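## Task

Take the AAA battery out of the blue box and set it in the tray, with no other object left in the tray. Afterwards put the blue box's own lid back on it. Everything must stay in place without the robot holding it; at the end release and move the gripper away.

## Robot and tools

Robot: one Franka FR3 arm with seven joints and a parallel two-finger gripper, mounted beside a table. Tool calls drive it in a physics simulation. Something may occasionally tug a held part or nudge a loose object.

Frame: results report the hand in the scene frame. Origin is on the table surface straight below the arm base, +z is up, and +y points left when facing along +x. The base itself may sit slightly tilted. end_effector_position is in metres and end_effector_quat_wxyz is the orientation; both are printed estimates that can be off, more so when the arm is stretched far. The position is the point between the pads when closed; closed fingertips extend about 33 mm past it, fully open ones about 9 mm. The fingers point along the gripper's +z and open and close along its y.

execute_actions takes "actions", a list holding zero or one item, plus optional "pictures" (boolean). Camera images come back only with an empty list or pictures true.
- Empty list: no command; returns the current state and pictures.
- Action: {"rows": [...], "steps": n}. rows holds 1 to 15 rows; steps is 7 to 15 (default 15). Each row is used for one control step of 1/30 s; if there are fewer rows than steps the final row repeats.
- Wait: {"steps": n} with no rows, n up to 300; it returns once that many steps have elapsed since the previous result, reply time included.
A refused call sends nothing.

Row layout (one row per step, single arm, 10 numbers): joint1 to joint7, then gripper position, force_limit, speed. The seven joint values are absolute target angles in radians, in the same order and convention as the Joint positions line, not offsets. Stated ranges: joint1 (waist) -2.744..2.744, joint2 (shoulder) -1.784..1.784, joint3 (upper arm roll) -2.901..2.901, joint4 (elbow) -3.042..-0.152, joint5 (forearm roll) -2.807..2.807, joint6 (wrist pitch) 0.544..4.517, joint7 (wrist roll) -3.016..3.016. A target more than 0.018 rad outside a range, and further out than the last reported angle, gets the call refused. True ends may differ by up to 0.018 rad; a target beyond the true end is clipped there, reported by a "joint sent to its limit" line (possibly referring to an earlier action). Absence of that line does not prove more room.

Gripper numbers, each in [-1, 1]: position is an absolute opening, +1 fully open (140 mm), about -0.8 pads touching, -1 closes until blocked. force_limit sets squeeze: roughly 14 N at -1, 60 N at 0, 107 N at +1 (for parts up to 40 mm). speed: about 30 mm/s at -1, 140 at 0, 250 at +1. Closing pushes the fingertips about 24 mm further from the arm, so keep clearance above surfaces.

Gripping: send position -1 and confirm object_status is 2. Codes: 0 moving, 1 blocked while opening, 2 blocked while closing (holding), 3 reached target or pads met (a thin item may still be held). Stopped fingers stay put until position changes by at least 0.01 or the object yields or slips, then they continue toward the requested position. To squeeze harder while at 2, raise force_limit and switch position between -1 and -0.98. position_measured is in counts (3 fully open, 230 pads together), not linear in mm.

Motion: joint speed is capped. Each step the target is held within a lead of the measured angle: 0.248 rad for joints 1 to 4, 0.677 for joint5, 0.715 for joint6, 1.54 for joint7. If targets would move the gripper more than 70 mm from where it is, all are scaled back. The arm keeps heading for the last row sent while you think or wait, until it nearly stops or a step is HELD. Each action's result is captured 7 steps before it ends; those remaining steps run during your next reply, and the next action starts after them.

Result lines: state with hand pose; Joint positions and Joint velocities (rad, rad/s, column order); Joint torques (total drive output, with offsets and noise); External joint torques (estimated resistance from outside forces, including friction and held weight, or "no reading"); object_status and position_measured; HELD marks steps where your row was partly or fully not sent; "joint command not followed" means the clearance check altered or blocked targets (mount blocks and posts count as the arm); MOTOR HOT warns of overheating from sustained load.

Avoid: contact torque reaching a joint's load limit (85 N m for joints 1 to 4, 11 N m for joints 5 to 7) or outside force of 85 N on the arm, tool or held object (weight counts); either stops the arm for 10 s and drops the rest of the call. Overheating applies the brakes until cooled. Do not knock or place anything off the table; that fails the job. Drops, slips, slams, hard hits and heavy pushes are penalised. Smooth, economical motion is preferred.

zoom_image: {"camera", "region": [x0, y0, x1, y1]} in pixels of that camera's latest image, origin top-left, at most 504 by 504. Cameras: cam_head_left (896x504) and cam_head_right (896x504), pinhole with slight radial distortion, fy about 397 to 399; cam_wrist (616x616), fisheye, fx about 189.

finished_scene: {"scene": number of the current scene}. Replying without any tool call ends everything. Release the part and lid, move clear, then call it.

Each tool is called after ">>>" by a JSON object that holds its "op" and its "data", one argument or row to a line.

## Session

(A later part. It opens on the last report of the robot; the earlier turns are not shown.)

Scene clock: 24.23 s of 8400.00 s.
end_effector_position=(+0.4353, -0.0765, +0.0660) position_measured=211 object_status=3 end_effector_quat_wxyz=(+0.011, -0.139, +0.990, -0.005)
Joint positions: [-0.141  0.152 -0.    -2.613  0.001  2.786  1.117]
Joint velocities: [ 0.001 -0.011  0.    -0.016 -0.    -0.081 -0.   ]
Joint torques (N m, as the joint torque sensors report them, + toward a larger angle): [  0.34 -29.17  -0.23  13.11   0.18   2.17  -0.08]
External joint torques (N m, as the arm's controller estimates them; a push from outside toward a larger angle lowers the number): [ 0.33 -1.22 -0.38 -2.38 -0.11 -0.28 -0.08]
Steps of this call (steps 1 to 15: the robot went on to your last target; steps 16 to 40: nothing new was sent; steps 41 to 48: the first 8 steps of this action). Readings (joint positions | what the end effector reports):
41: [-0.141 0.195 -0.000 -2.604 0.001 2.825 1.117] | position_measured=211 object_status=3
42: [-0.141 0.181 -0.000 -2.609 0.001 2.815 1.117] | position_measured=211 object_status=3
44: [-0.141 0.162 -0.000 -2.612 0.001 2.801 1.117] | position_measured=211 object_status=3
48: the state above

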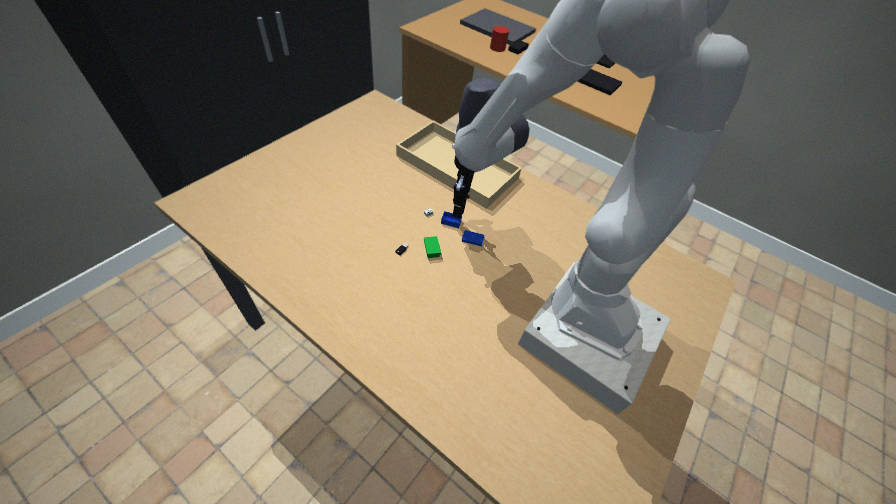

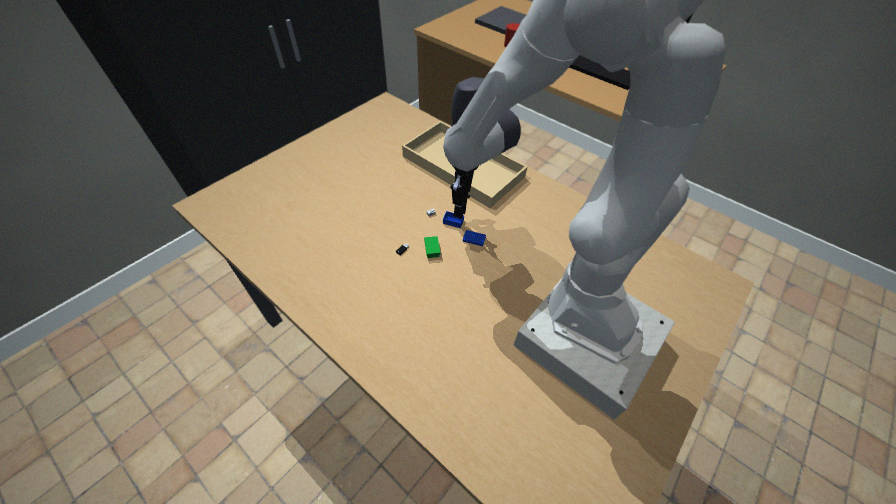

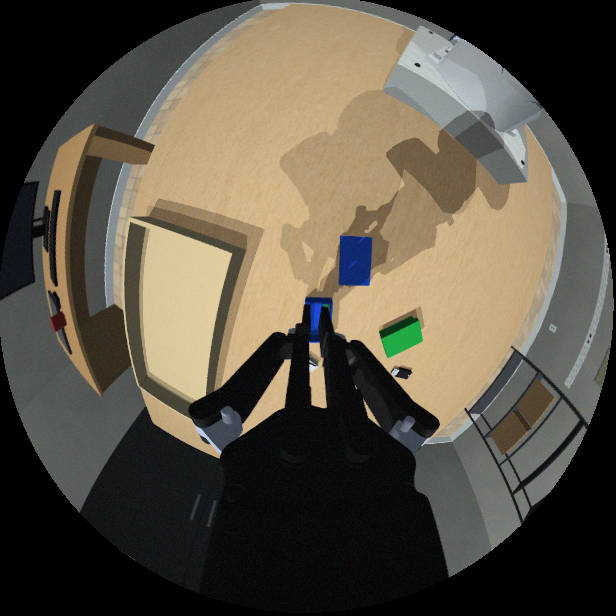

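>>> {"op": "execute_actions", "data": {
  "actions": [
    {"rows":[[-0.135,0.13,0,-2.62,0,2.75,1.117,-0.15,-0.3,0],[-0.135,0.13,0,-2.62,0,2.75,1.117,-0.15,-0.3,0],[-0.135,0.13,0,-2.62,0,2.75,1.117,-0.15,-0.3,0],[-0.135,0.13,0,-2.62,0,2.75,1.117,-0.15,-0.3,0],[-0.135,0.13,0,-2.62,0,2.75,1.117,-0.15,-0.3,0],[-0.135,0.13,0,-2.62,0,2.75,1.117,-0.15,-0.3,0],[-0.135,0.13,0,-2.62,0,2.75,1.117,-0.15,-0.3,0],[-0.135,0.13,0,-2.62,0,2.75,1.117,-0.15,-0.3,0],[-0.135,0.225,0,-2.607,0,2.832,1.117,-0.15,-0.3,0]],"steps":15}
  ]
}}

>>> {"op": "execute_actions", "data": {
  "actions": [
    {"steps":15}
  ]
}}

>>> {"op": "execute_actions", "data": {
  "actions": [
    {"rows":[[-0.135,0.225,0,-2.607,0,2.832,1.117,-1,-0.3,-0.5]],"steps":15}
  ]
}}

>>> {"op": "execute_actions", "data": {
  "actions": [
    {"steps":12}
  ],
  "pictures": true
}}

>>> {"op": "zoom_image", "data": {
  "camera": "cam_wrist",
  "region": [210,220,410,420]
}}

Scene clock: 27.57 s of 8400.00 s.
end_effector_position=(+0.4302, -0.0742, +0.0707) position_measured=160 object_status=0 end_effector_quat_wxyz=(+0.004, -0.141, +0.990, -0.002)
Joint positions: [-0.138  0.132 -0.    -2.618  0.001  2.757  1.117]
Joint velocities: [ 0.001 -0.006 -0.    -0.001 -0.    -0.027 -0.001]
Joint torques (N m, as the joint torque sensors report them, + toward a larger angle): [  2.5  -29.67  -0.04  13.86   0.14   1.97  -0.08]
External joint torques (N m, as the arm's controller estimates them; a push from outside toward a larger angle lowers the number): [ 2.58 -1.71 -0.07 -2.02 -0.17 -0.47 -0.08]
Steps of this call (steps 1 to 7: the last 7 steps of your previous action; steps 8 to 30: the robot went on to your last target; steps 31 to 90: nothing new was sent; then 0.07 s passed at rest; steps 91 to 98: the first 8 steps of this action). Readings (joint positions | what the end effector reports):
91: [-0.141 0.149 -0.000 -2.616 0.001 2.769 1.117] | position_measured=211 object_status=0
92: [-0.140 0.144 -0.000 -2.618 0.001 2.766 1.117] | position_measured=205 object_status=0
94: [-0.138 0.136 -0.000 -2.618 0.001 2.762 1.117] | position_measured=190 object_status=0
98: the state above

Scene clock: 28.07 s of 8400.00 s.
end_effector_position=(+0.4254, -0.0734, +0.0393) position_measured=148 object_status=3 end_effector_quat_wxyz=(-0.003, -0.141, +0.990, -0.000)
Joint positions: [-0.138  0.224 -0.    -2.609  0.001  2.825  1.117]
Joint velocities: [-0.     0.    -0.001  0.001 -0.     0.024  0.001]
Joint torques (N m, as the joint torque sensors report them, + toward a larger angle): [  2.81 -29.43   0.23  14.55   0.13   2.82  -0.02]
External joint torques (N m, as the arm's controller estimates them; a push from outside toward a larger angle lowers the number): [ 2.89  0.21  0.1   0.06 -0.12  0.41 -0.02]
Kept back: nothing.
Steps of this call (steps 1 to 7: the last 7 steps of your previous action; steps 8 to 15: the robot went on to your last target). Readings (joint positions | what the end effector reports):
1: [-0.138 0.143 -0.000 -2.613 0.001 2.768 1.117] | position_measured=152 object_status=0
2: [-0.138 0.167 -0.000 -2.608 0.001 2.781 1.117] | position_measured=149 object_status=0
4: [-0.138 0.203 -0.000 -2.608 0.001 2.796 1.117] | position_measured=148 object_status=0
8: [-0.138 0.224 -0.000 -2.609 0.001 2.813 1.117] | position_measured=148 object_status=3
15: the state above

Scene clock: 28.33 s of 8400.00 s.
end_effector_position=(+0.4269, -0.0737, +0.0399) position_measured=179 object_status=0 end_effector_quat_wxyz=(-0.001, -0.141, +0.990, -0.001)
Joint positions: [-0.137  0.224 -0.    -2.608  0.001  2.829  1.117]
Joint velocities: [-0.001  0.001  0.001  0.005  0.001  0.008 -0.   ]
Joint torques (N m, as the joint torque sensors report them, + toward a larger angle): [  1.58 -29.    -0.16  14.52   0.14   2.72  -0.05]
External joint torques (N m, as the arm's controller estimates them; a push from outside toward a larger angle lowers the number): [ 1.71  0.07 -0.24  0.34 -0.12  0.35 -0.05]
Steps of this call (steps 1 to 8: the first 8 steps of this action). Readings (joint positions | what the end effector reports):
1: [-0.138 0.224 -0.000 -2.609 0.001 2.826 1.117] | position_measured=148 object_status=0
2: [-0.138 0.224 -0.000 -2.609 0.001 2.827 1.117] | position_measured=152 object_status=0
4: [-0.138 0.224 -0.000 -2.609 0.001 2.828 1.117] | position_measured=161 object_status=0
8: the state above

Scene clock: 28.73 s of 8400.00 s.
end_effector_position=(+0.4270, -0.0737, +0.0399) position_measured=181 object_status=2 end_effector_quat_wxyz=(-0.001, -0.141, +0.990, -0.001)
Joint positions: [-0.137  0.224 -0.    -2.608  0.001  2.829  1.117]
Joint velocities: [-0.001 -0.001 -0.     0.     0.001  0.    -0.001]
Joint torques (N m, as the joint torque sensors report them, + toward a larger angle): [  2.26 -28.77   0.69  14.37   0.07   2.85  -0.09]
External joint torques (N m, as the arm's controller estimates them; a push from outside toward a larger angle lowers the number): [ 2.37  0.9   0.6  -0.16 -0.19  0.41 -0.09]
Kept back: nothing.
Steps of this call (steps 1 to 7: the last 7 steps of your previous action; steps 8 to 12: the robot went on to your last target). Readings (joint positions | what the end effector reports):
1: [-0.137 0.224 -0.000 -2.608 0.001 2.829 1.117] | position_measured=181 object_status=0
2: [-0.137 0.224 -0.000 -2.608 0.001 2.829 1.117] | position_measured=181 object_status=0
4: [-0.137 0.224 -0.000 -2.608 0.001 2.829 1.117] | position_measured=181 object_status=0
8: [-0.137 0.224 -0.000 -2.608 0.001 2.829 1.117] | position_measured=181 object_status=2
12: the state above

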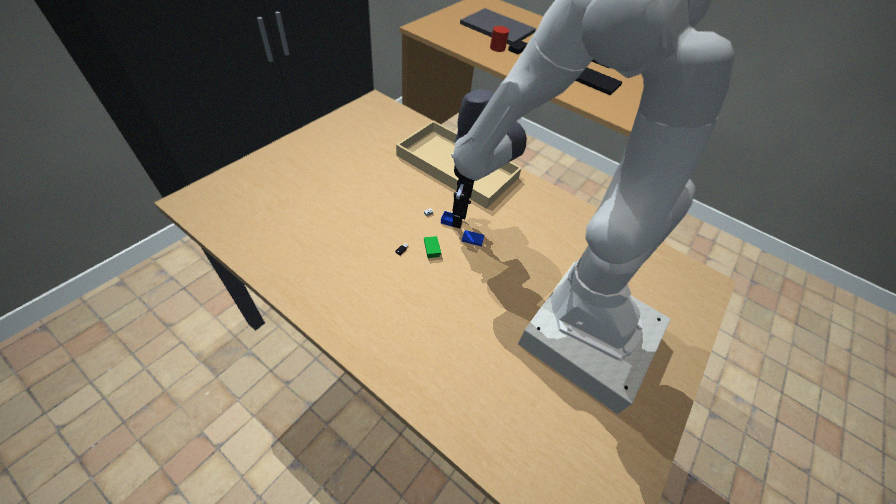

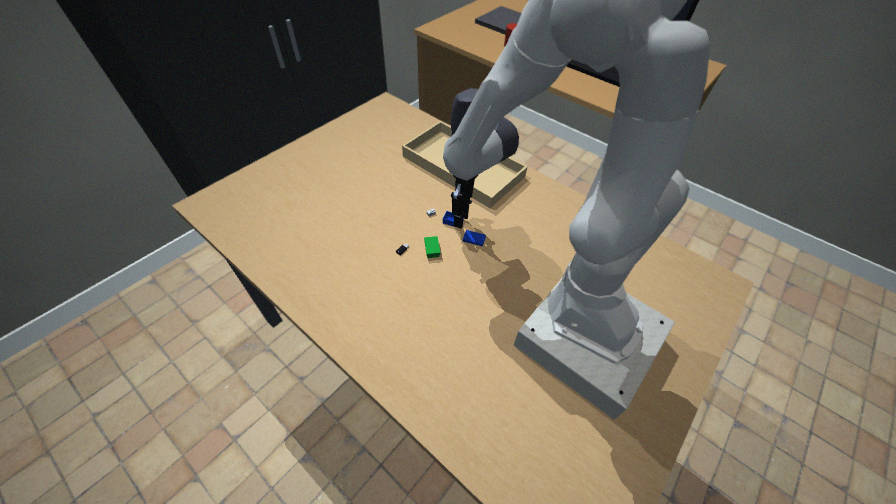

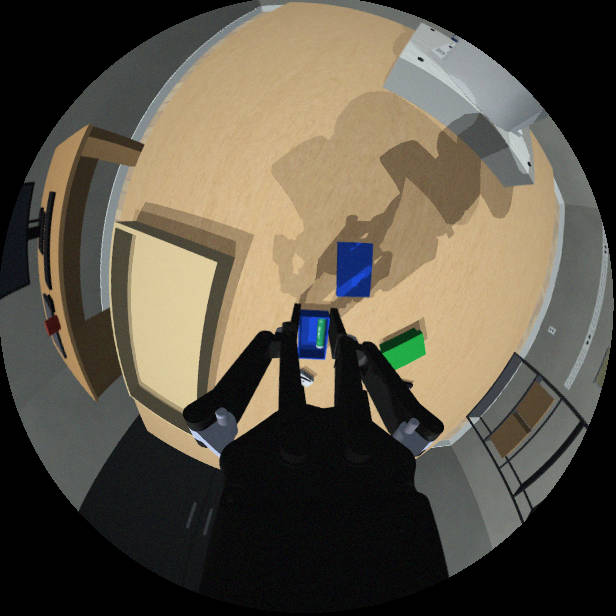

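Region (210, 220, 410, 420) of cam_wrist's 616x616 image, scaled by 2.520, with more detail than that image has.

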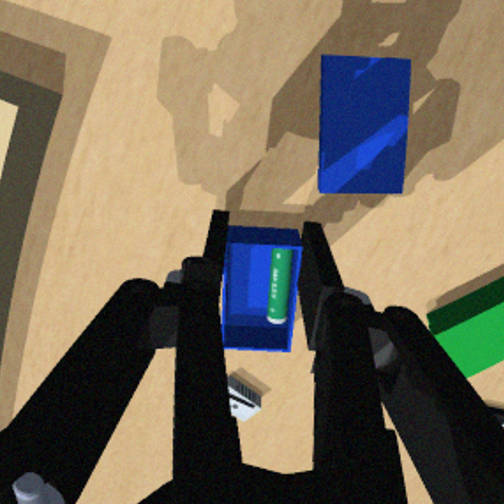

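>>> {"op": "execute_actions", "data": {
  "actions": [
    {"rows":[[-0.105,0.222,0,-2.607,0,2.832,1.117,-1,-0.3,-0.5]],"steps":15}
  ]
}}

>>> {"op": "execute_actions", "data": {
  "actions": [
    {"steps":15}
  ],
  "pictures": true
}}

>>> {"op": "zoom_image", "data": {
  "camera": "cam_wrist",
  "region": [210,220,410,420]
}}

Scene clock: 29.30 s of 8400.00 s.
end_effector_position=(+0.4291, -0.0607, +0.0399) position_measured=181 object_status=2 end_effector_quat_wxyz=(-0.001, -0.156, +0.988, -0.001)
Joint positions: [-0.108  0.224  0.    -2.608  0.001  2.829  1.117]
Joint velocities: [ 0.006  0.    -0.001  0.001  0.     0.     0.   ]
Joint torques (N m, as the joint torque sensors report them, + toward a larger angle): [  2.27 -30.74  -0.45  14.9    0.11   2.84  -0.1 ]
External joint torques (N m, as the arm's controller estimates them; a push from outside toward a larger angle lowers the number): [ 2.67 -1.06 -0.15  0.36 -0.18  0.4  -0.1 ]
Steps of this call (steps 1 to 9: the robot went on to your last target; steps 10 to 17: the first 8 steps of this action). Readings (joint positions | what the end effector reports):
10: [-0.133 0.224 -0.003 -2.608 0.001 2.829 1.117] | position_measured=181 object_status=2
11: [-0.126 0.224 -0.003 -2.608 0.001 2.829 1.117] | position_measured=181 object_status=2
13: [-0.114 0.224 -0.001 -2.608 0.001 2.829 1.117] | position_measured=181 object_status=2
17: the state above

Scene clock: 29.80 s of 8400.00 s.
end_effector_position=(+0.4291, -0.0606, +0.0399) position_measured=181 object_status=2 end_effector_quat_wxyz=(-0.001, -0.156, +0.988, -0.001)
Joint positions: [-0.108  0.224  0.    -2.608  0.001  2.829  1.117]
Joint velocities: [-0.     0.001  0.    -0.    -0.     0.    -0.001]
Joint torques (N m, as the joint torque sensors report them, + toward a larger angle): [  1.97 -30.43   0.04  14.04   0.09   2.88  -0.04]
External joint torques (N m, as the arm's controller estimates them; a push from outside toward a larger angle lowers the number): [ 2.06 -0.87 -0.08 -0.39 -0.16  0.46 -0.04]
Kept back: nothing.
Steps of this call (steps 1 to 7: the last 7 steps of your previous action; steps 8 to 15: the robot went on to your last target). Readings (joint positions | what the end effector reports):
1: [-0.108 0.224 0.000 -2.608 0.001 2.829 1.117] | position_measured=181 object_status=2
2: [-0.108 0.224 0.000 -2.608 0.001 2.829 1.117] | position_measured=181 object_status=2
4: [-0.108 0.224 0.000 -2.608 0.001 2.829 1.117] | position_measured=181 object_status=2
8: [-0.108 0.224 0.000 -2.608 0.001 2.829 1.117] | position_measured=181 object_status=2
15: the state above
The arm was judged still, so your last target was given up. Only a new action makes it travel on or press farther. Fingers that are still opening or closing keep moving.

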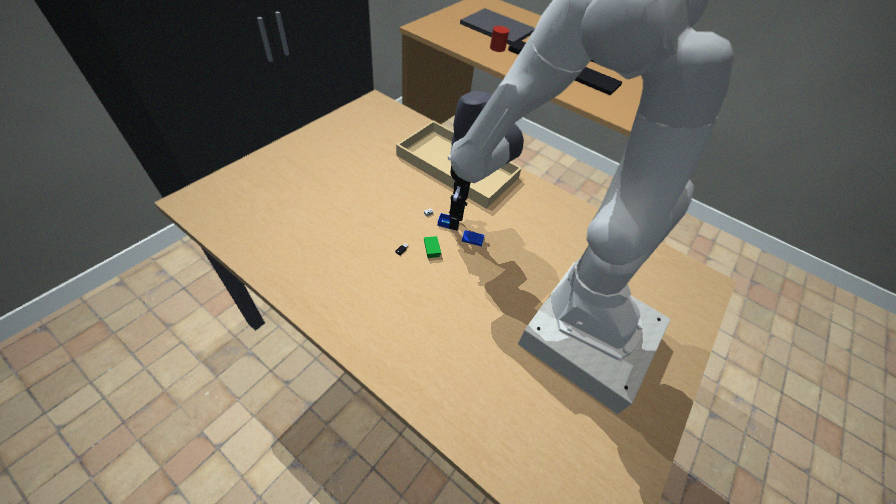

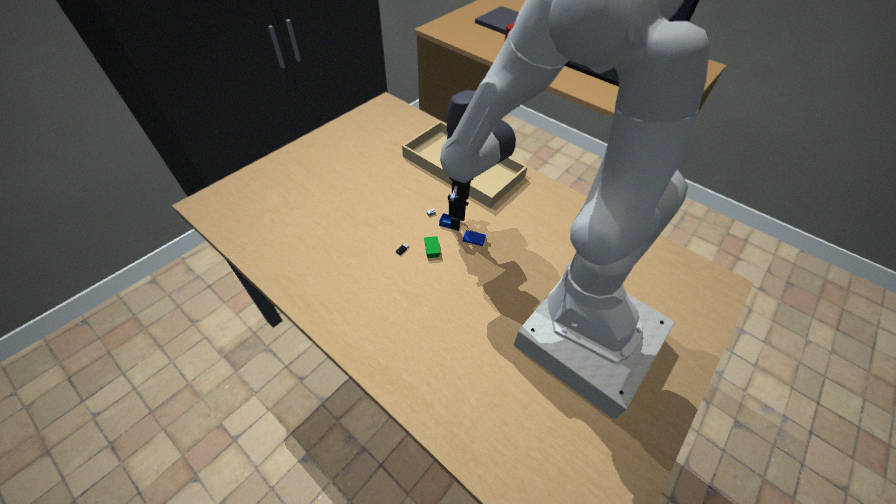

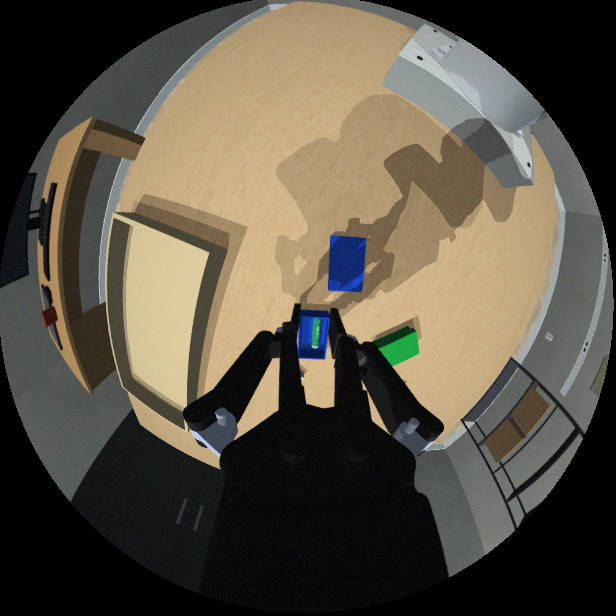

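Region (210, 220, 410, 420) of cam_wrist's 616x616 image, scaled by 2.520, with more detail than that image has.

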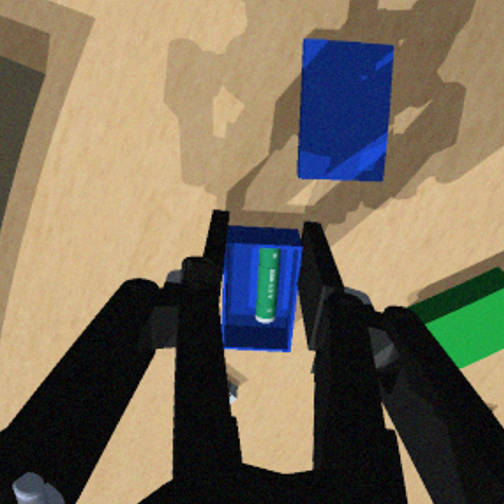

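>>> {"op": "execute_actions", "data": {
  "actions": [
    {"rows":[[-0.092,0.222,0,-2.607,0,2.832,1.117,-1,-0.3,-0.5]],"steps":15}
  ]
}}

>>> {"op": "execute_actions", "data": {
  "actions": [
    {"steps":10}
  ],
  "pictures": true
}}

>>> {"op": "zoom_image", "data": {
  "camera": "cam_wrist",
  "region": [260,280,370,390]
}}

Scene clock: 30.43 s of 8400.00 s.
end_effector_position=(+0.4299, -0.0554, +0.0399) position_measured=181 object_status=2 end_effector_quat_wxyz=(-0.001, -0.162, +0.987, -0.001)
Joint positions: [-0.095  0.224 -0.    -2.608  0.001  2.829  1.117]
Joint velocities: [ 0.003  0.    -0.001  0.001  0.     0.     0.002]
Joint torques (N m, as the joint torque sensors report them, + toward a larger angle): [  1.81 -30.91   0.02  13.96   0.11   2.86   0.07]
External joint torques (N m, as the arm's controller estimates them; a push from outside toward a larger angle lowers the number): [ 2.15 -1.27  0.18 -0.56 -0.17  0.43  0.07]
Steps of this call (steps 1 to 11: nothing new was sent; steps 12 to 19: the first 8 steps of this action). Readings (joint positions | what the end effector reports):
12: [-0.106 0.224 -0.001 -2.608 0.001 2.829 1.117] | position_measured=181 object_status=2
13: [-0.103 0.224 -0.001 -2.608 0.001 2.829 1.117] | position_measured=181 object_status=2
15: [-0.097 0.224 -0.000 -2.608 0.001 2.829 1.117] | position_measured=181 object_status=2
19: the state above

Scene clock: 30.77 s of 8400.00 s.
end_effector_position=(+0.4299, -0.0553, +0.0399) position_measured=181 object_status=2 end_effector_quat_wxyz=(-0.001, -0.162, +0.987, -0.001)
Joint positions: [-0.095  0.224 -0.    -2.608  0.001  2.829  1.117]
Joint velocities: [-0.002  0.    -0.001  0.     0.    -0.     0.   ]
Joint torques (N m, as the joint torque sensors report them, + toward a larger angle): [  2.16 -30.23  -0.39  14.03   0.08   2.82  -0.03]
External joint torques (N m, as the arm's controller estimates them; a push from outside toward a larger angle lowers the number): [ 2.29 -0.54 -0.48 -0.51 -0.17  0.39 -0.03]
Kept back: nothing.
Steps of this call (steps 1 to 7: the last 7 steps of your previous action; steps 8 to 10: the robot went on to your last target). Readings (joint positions | what the end effector reports):
1: [-0.095 0.224 -0.000 -2.608 0.001 2.829 1.117] | position_measured=181 object_status=2
2: [-0.095 0.224 -0.000 -2.608 0.001 2.829 1.117] | position_measured=181 object_status=2
4: [-0.095 0.224 -0.000 -2.608 0.001 2.829 1.117] | position_measured=181 object_status=2
8: [-0.095 0.224 -0.000 -2.608 0.001 2.829 1.117] | position_measured=181 object_status=2
10: the state above

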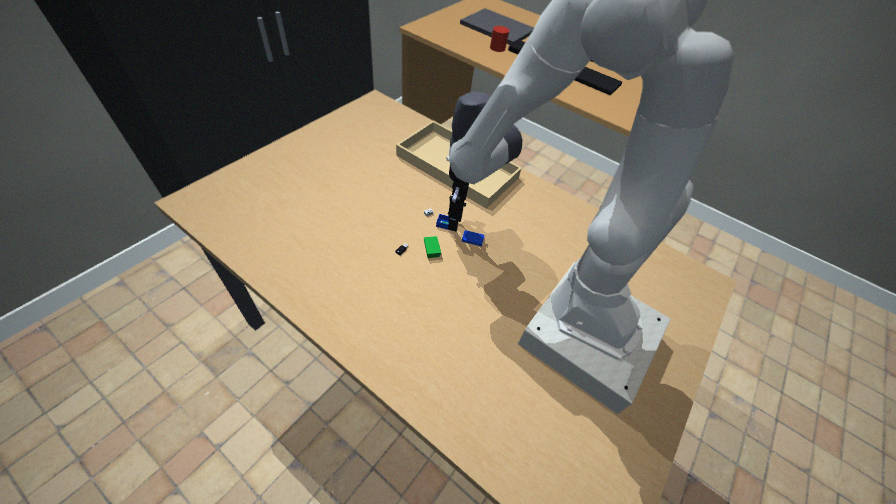

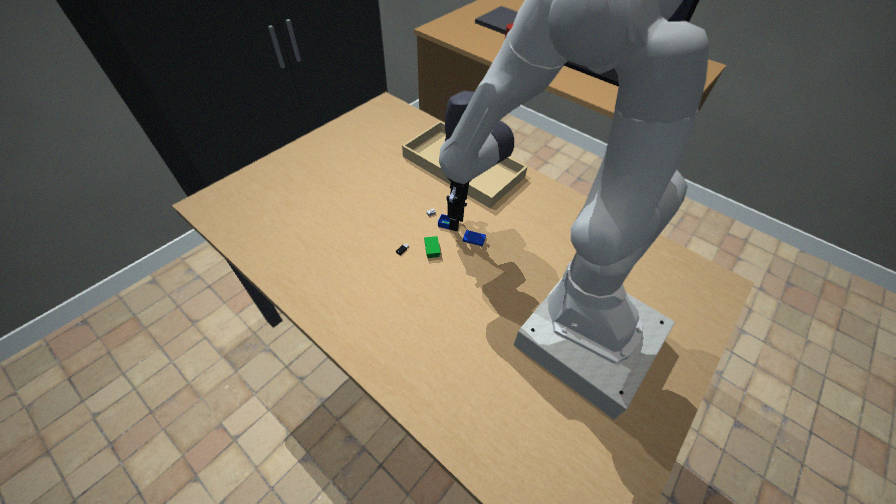

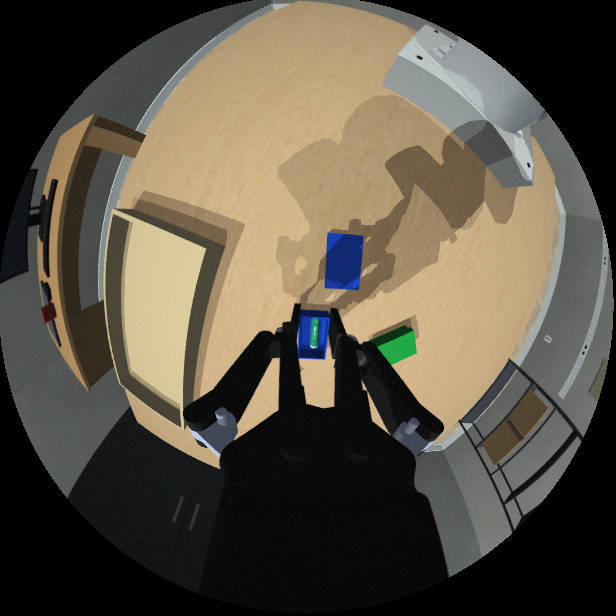

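Region (260, 280, 370, 390) of cam_wrist's 616x616 image, scaled by 4.582, with more detail than that image has.

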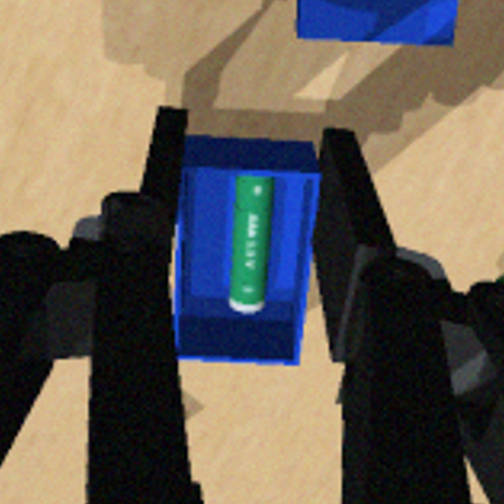

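>>> {"op": "execute_actions", "data": {
  "actions": [
    {"rows":[[-0.092,0.222,0,-2.607,0,2.832,1.117,-0.15,-0.3,-0.3]],"steps":12}
  ]
}}

>>> {"op": "execute_actions", "data": {
  "actions": [
    {"rows":[[-0.092,0.19,0,-2.615,0,2.805,1.117,-0.15,-0.3,0],[-0.092,0.16,0,-2.622,0,2.782,1.117,-0.15,-0.3,0],[-0.092,0.124,0,-2.631,0,2.755,1.117,-0.15,-0.3,0],[-0.092,0.124,0,-2.631,0,2.755,1.117,-0.15,-0.3,0],[-0.092,0.124,0,-2.631,0,2.755,1.117,-0.15,-0.3,0],[-0.092,0.124,0,-2.631,0,2.755,1.117,-0.15,-0.3,0],[-0.092,0.124,0,-2.631,0,2.755,1.117,-0.65,-0.6,0]],"steps":15}
  ]
}}

>>> {"op": "execute_actions", "data": {
  "actions": [
    {"steps":15}
  ],
  "pictures": true
}}

>>> {"op": "zoom_image", "data": {
  "camera": "cam_wrist",
  "region": [260,280,370,390]
}}

Scene clock: 33.97 s of 8400.00 s.
end_effector_position=(+0.4300, -0.0553, +0.0400) position_measured=160 object_status=0 end_effector_quat_wxyz=(-0.000, -0.162, +0.987, -0.001)
Joint positions: [-0.095  0.224 -0.    -2.608  0.001  2.83   1.117]
Joint velocities: [ 0.001 -0.002 -0.     0.001  0.001  0.001  0.   ]
Joint torques (N m, as the joint torque sensors report them, + toward a larger angle): [  1.46 -30.24  -0.11  14.1    0.03   2.9   -0.01]
External joint torques (N m, as the arm's controller estimates them; a push from outside toward a larger angle lowers the number): [ 1.44 -0.52 -0.34 -0.43 -0.21  0.47 -0.01]
Steps of this call (steps 1 to 15: the robot went on to your last target; steps 16 to 90: nothing new was sent; then 0.03 s passed at rest; steps 91 to 95: the first 5 steps of this action). Readings (joint positions | what the end effector reports):
91: [-0.095 0.224 -0.000 -2.608 0.001 2.830 1.117] | position_measured=181 object_status=0
92: [-0.095 0.224 -0.000 -2.608 0.001 2.830 1.117] | position_measured=181 object_status=0
94: [-0.095 0.224 -0.000 -2.608 0.001 2.830 1.117] | position_measured=165 object_status=0
95: the state above

Scene clock: 34.47 s of 8400.00 s.
end_effector_position=(+0.4363, -0.0560, +0.0720) position_measured=154 object_status=0 end_effector_quat_wxyz=(+0.013, -0.162, +0.987, -0.005)
Joint positions: [-0.095  0.128 -0.    -2.625  0.001  2.778  1.117]
Joint velocities: [ 0.001 -0.082  0.001 -0.015 -0.    -0.109 -0.   ]
Joint torques (N m, as the joint torque sensors report them, + toward a larger angle): [  2.34 -25.17   0.47  12.09   0.12   1.94  -0.1 ]
External joint torques (N m, as the arm's controller estimates them; a push from outside toward a larger angle lowers the number): [ 2.42 -0.14  0.43 -2.17 -0.19 -0.22 -0.1 ]
Steps of this call (steps 1 to 7: the last 7 steps of your previous action; steps 8 to 15: the first 8 steps of this action). Readings (joint positions | what the end effector reports):
8: [-0.095 0.219 -0.000 -2.610 0.001 2.826 1.117] | position_measured=148 object_status=0
9: [-0.095 0.207 -0.000 -2.615 0.001 2.819 1.117] | position_measured=148 object_status=3
11: [-0.095 0.166 -0.000 -2.624 0.001 2.798 1.117] | position_measured=148 object_status=3
15: the state above

Scene clock: 34.97 s of 8400.00 s.
end_effector_position=(+0.4285, -0.0550, +0.0701) position_measured=211 object_status=3 end_effector_quat_wxyz=(+0.003, -0.162, +0.987, -0.002)
Joint positions: [-0.094  0.125 -0.    -2.629  0.001  2.759  1.117]
Joint velocities: [-0.    -0.001 -0.001  0.     0.001 -0.006 -0.001]
Joint torques (N m, as the joint torque sensors report them, + toward a larger angle): [  1.8  -28.35  -0.55  13.15   0.16   2.35  -0.07]
External joint torques (N m, as the arm's controller estimates them; a push from outside toward a larger angle lowers the number): [ 1.91 -0.43 -0.55 -2.81 -0.15 -0.11 -0.07]
Kept back: nothing.
Steps of this call (steps 1 to 7: the last 7 steps of your previous action; steps 8 to 15: the robot went on to your last target). Readings (joint positions | what the end effector reports):
1: [-0.095 0.126 -0.000 -2.626 0.001 2.775 1.117] | position_measured=161 object_status=0
2: [-0.095 0.125 -0.000 -2.627 0.001 2.772 1.117] | position_measured=169 object_status=0
4: [-0.095 0.125 -0.000 -2.628 0.001 2.767 1.117] | position_measured=184 object_status=0
8: [-0.095 0.125 -0.000 -2.629 0.001 2.762 1.117] | position_measured=210 object_status=0
15: the state above

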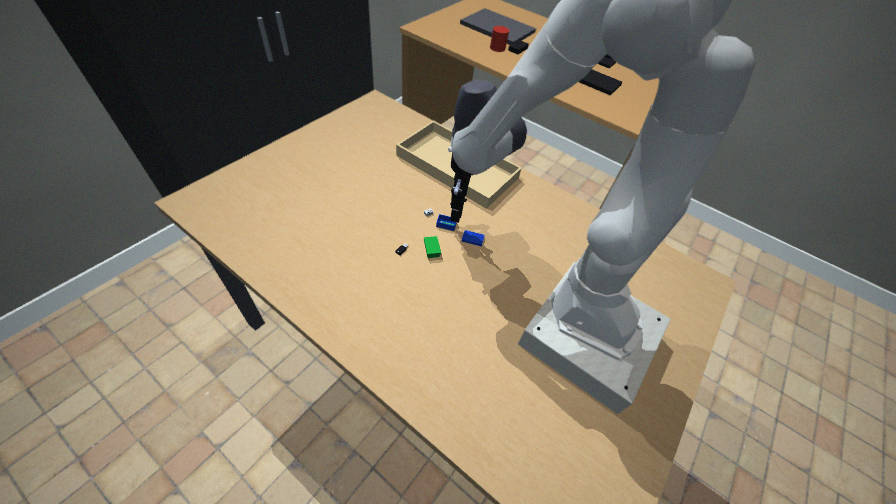

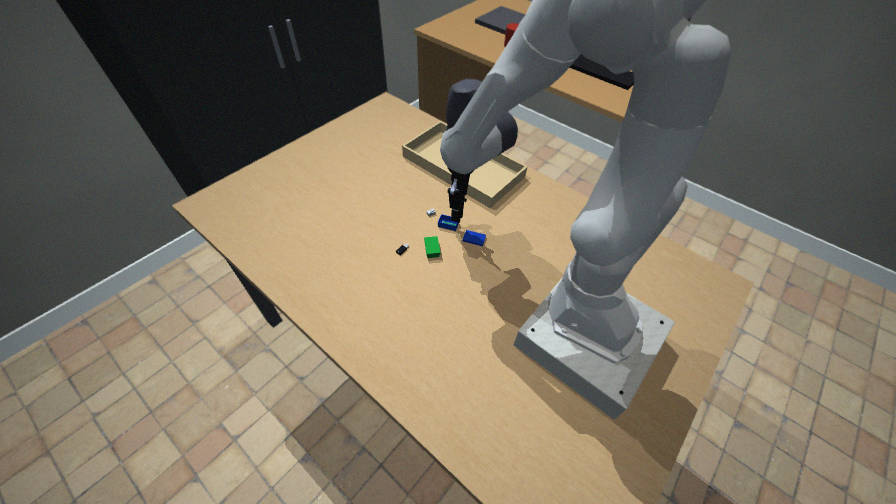

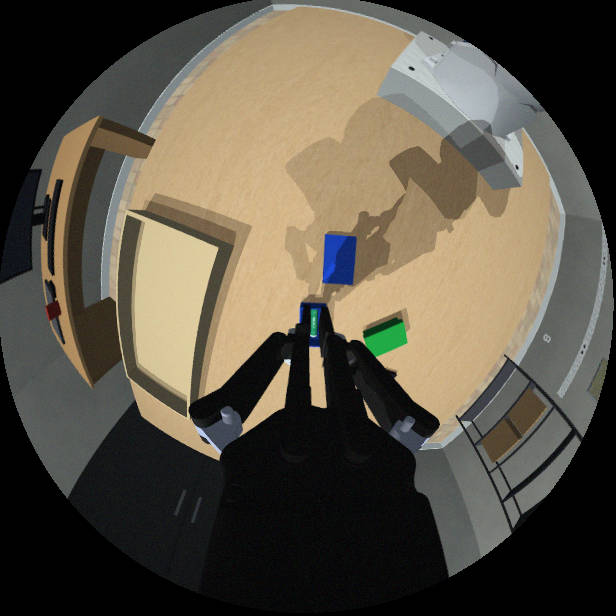

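Region (260, 280, 370, 390) of cam_wrist's 616x616 image, scaled by 4.582, with more detail than that image has.

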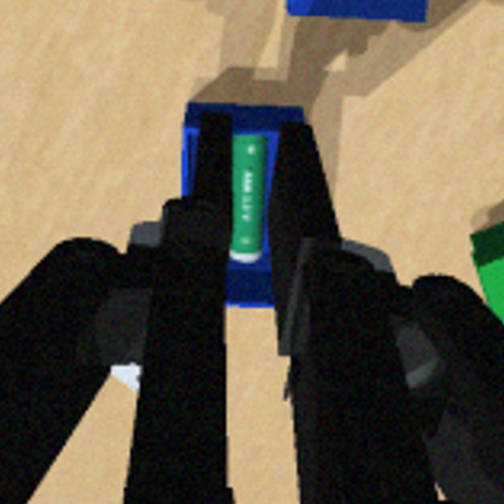

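>>> {"op": "execute_actions", "data": {
  "actions": [
    {"rows":[[-0.092,0.165,0,-2.618,0,2.786,1.117,-0.65,-0.6,0]],"steps":15}
  ]
}}

>>> {"op": "execute_actions", "data": {
  "actions": [
    {"steps":20}
  ]
}}

>>> {"op": "execute_actions", "data": {
  "actions": [
    {"rows":[[-0.092,0.175,0,-2.616,0,2.796,1.117,-0.65,-0.6,0],[-0.092,0.175,0,-2.616,0,2.796,1.117,-0.65,-0.6,0],[-0.092,0.175,0,-2.616,0,2.798,1.117,-0.65,-0.6,0],[-0.092,0.18,0,-2.615,0,2.801,1.117,-0.65,-0.6,0],[-0.092,0.18,0,-2.615,0,2.803,1.117,-0.65,-0.6,0],[-0.092,0.185,0,-2.614,0,2.805,1.117,-0.65,-0.6,0],[-0.092,0.185,0,-2.614,0,2.807,1.117,-0.65,-0.6,0],[-0.092,0.19,0,-2.613,0,2.809,1.117,-0.65,-0.6,0],[-0.092,0.195,0,-2.612,0,2.812,1.117,-0.65,-0.6,0]],"steps":15}
  ]
}}

>>> {"op": "execute_actions", "data": {
  "actions": [
    {"steps":15}
  ],
  "pictures": true
}}

>>> {"op": "zoom_image", "data": {
  "camera": "cam_wrist",
  "region": [260,280,370,390]
}}

Scene clock: 35.83 s of 8400.00 s.
end_effector_position=(+0.4267, -0.0548, +0.0577) position_measured=211 object_status=3 end_effector_quat_wxyz=(-0.003, -0.162, +0.987, -0.000)
Joint positions: [-0.094  0.163 -0.    -2.621  0.001  2.777  1.117]
Joint velocities: [ 0.     0.012 -0.002  0.008 -0.     0.032 -0.   ]
Joint torques (N m, as the joint torque sensors report them, + toward a larger angle): [  2.41 -28.07   0.37  15.62   0.14   2.84   0.04]
External joint torques (N m, as the arm's controller estimates them; a push from outside toward a larger angle lowers the number): [ 2.49  1.05  0.28 -0.02 -0.15  0.37  0.04]
Steps of this call (steps 1 to 15: the robot went on to your last target; steps 16 to 18: nothing new was sent; steps 19 to 26: the first 8 steps of this action). Readings (joint positions | what the end effector reports):
19: [-0.094 0.130 -0.000 -2.626 0.001 2.761 1.117] | position_measured=211 object_status=3
20: [-0.094 0.140 -0.000 -2.623 0.001 2.766 1.117] | position_measured=211 object_status=3
22: [-0.094 0.155 -0.000 -2.621 0.001 2.772 1.117] | position_measured=211 object_status=3
26: the state above

Scene clock: 36.50 s of 8400.00 s.
end_effector_position=(+0.4293, -0.0551, +0.0585) position_measured=211 object_status=3 end_effector_quat_wxyz=(+0.001, -0.162, +0.987, -0.001)
Joint positions: [-0.094  0.164 -0.    -2.62   0.001  2.783  1.117]
Joint velocities: [-0.001  0.    -0.001 -0.001 -0.     0.002  0.   ]
Joint torques (N m, as the joint torque sensors report them, + toward a larger angle): [  1.86 -27.63  -0.15  15.67   0.04   2.92  -0.04]
External joint torques (N m, as the arm's controller estimates them; a push from outside toward a larger angle lowers the number): [ 1.99  0.91 -0.18  0.34 -0.25  0.5  -0.04]
Kept back: nothing.
Steps of this call (steps 1 to 7: the last 7 steps of your previous action; steps 8 to 15: the robot went on to your last target; steps 16 to 20: nothing new was sent). Readings (joint positions | what the end effector reports):
1: [-0.094 0.164 -0.000 -2.621 0.001 2.779 1.117] | position_measured=211 object_status=3
2: [-0.094 0.164 -0.000 -2.620 0.001 2.779 1.117] | position_measured=211 object_status=3
4: [-0.094 0.164 -0.000 -2.620 0.001 2.781 1.117] | position_measured=211 object_status=3
8: [-0.094 0.164 -0.000 -2.620 0.001 2.782 1.117] | position_measured=211 object_status=3
20: the state above
The arm was judged still, so your last target was given up. Only a new action makes it travel on or press farther. Fingers that are still opening or closing keep moving.

Scene clock: 36.77 s of 8400.00 s.
end_effector_position=(+0.4297, -0.0552, +0.0531) position_measured=211 object_status=3 end_effector_quat_wxyz=(+0.000, -0.162, +0.987, -0.001)
Joint positions: [-0.094  0.182 -0.    -2.616  0.001  2.797  1.117]
Joint velocities: [0.    0.082 0.    0.02  0.    0.058 0.001]
Joint torques (N m, as the joint torque sensors report them, + toward a larger angle): [  2.56 -28.34  -0.36  15.72   0.07   2.68  -0.03]
External joint torques (N m, as the arm's controller estimates them; a push from outside toward a larger angle lowers the number): [ 2.65  0.64 -0.44  0.73 -0.21  0.27 -0.03]
Steps of this call (steps 1 to 8: the first 8 steps of this action). Readings (joint positions | what the end effector reports):
1: [-0.094 0.165 -0.000 -2.619 0.001 2.785 1.117] | position_measured=211 object_status=3
2: [-0.094 0.167 -0.000 -2.618 0.001 2.787 1.117] | position_measured=211 object_status=3
4: [-0.094 0.172 -0.000 -2.618 0.001 2.790 1.117] | position_measured=211 object_status=3
8: the state above

Scene clock: 37.27 s of 8400.00 s.
end_effector_position=(+0.4337, -0.0557, +0.0523) position_measured=211 object_status=3 end_effector_quat_wxyz=(+0.005, -0.162, +0.987, -0.003)
Joint positions: [-0.094  0.189 -0.    -2.612  0.001  2.809  1.117]
Joint velocities: [ 0.001 -0.001 -0.001  0.001 -0.001  0.003 -0.001]
Joint torques (N m, as the joint torque sensors report them, + toward a larger angle): [  1.84 -25.16  -0.24  13.46   0.15   2.85  -0.06]
External joint torques (N m, as the arm's controller estimates them; a push from outside toward a larger angle lowers the number): [ 1.89  4.09 -0.35 -1.71 -0.12  0.38 -0.06]
Kept back: nothing.
Steps of this call (steps 1 to 7: the last 7 steps of your previous action; steps 8 to 15: the robot went on to your last target). Readings (joint positions | what the end effector reports):
1: [-0.094 0.185 -0.000 -2.615 0.001 2.799 1.117] | position_measured=211 object_status=3
2: [-0.094 0.185 -0.000 -2.614 0.001 2.801 1.117] | position_measured=211 object_status=3
4: [-0.094 0.187 -0.000 -2.613 0.001 2.804 1.117] | position_measured=211 object_status=3
8: [-0.094 0.188 -0.000 -2.612 0.001 2.807 1.117] | position_measured=211 object_status=3
15: the state above

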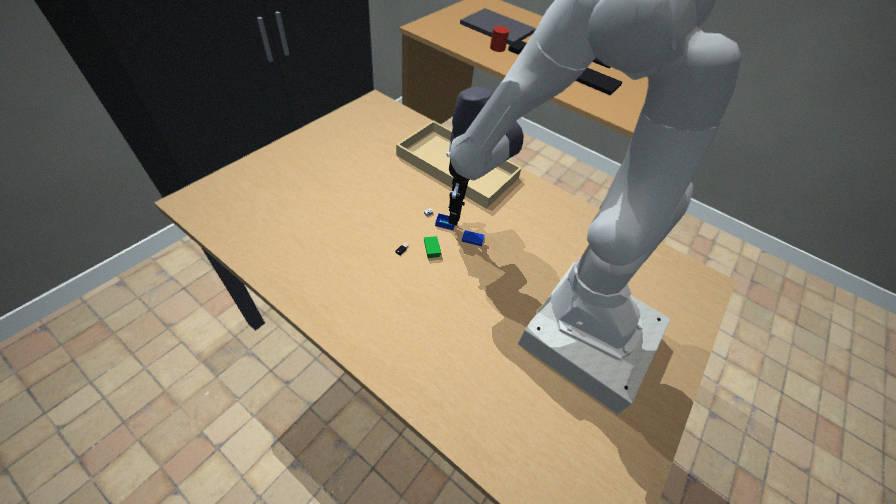

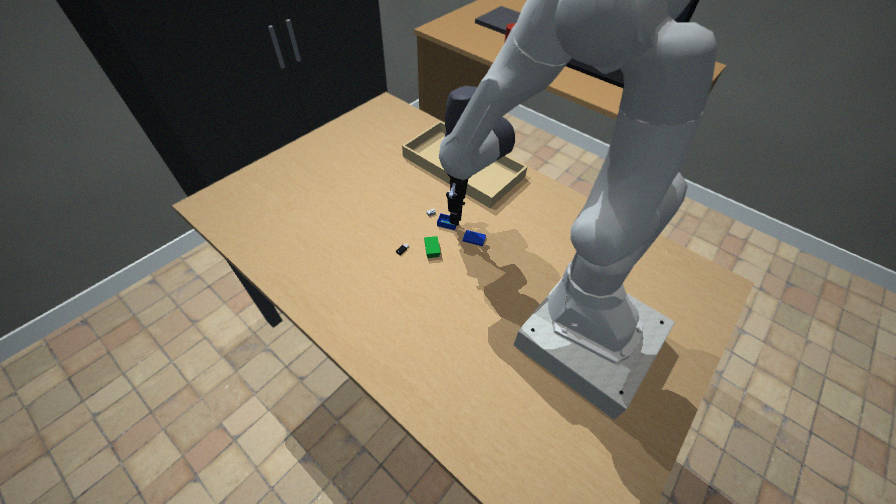

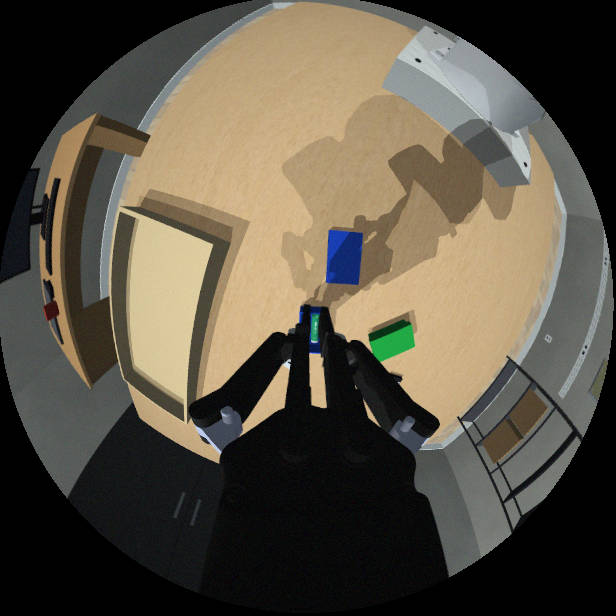

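Region (260, 280, 370, 390) of cam_wrist's 616x616 image, scaled by 4.582, with more detail than that image has.

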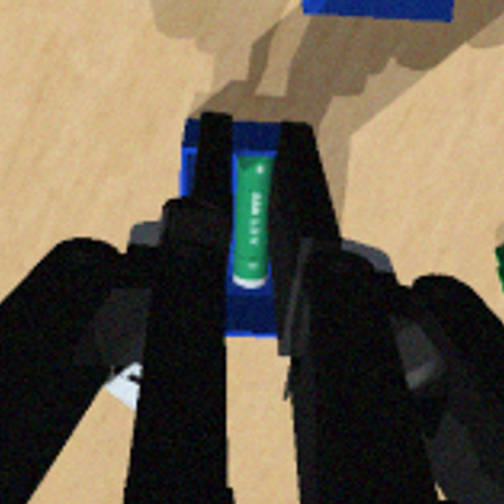

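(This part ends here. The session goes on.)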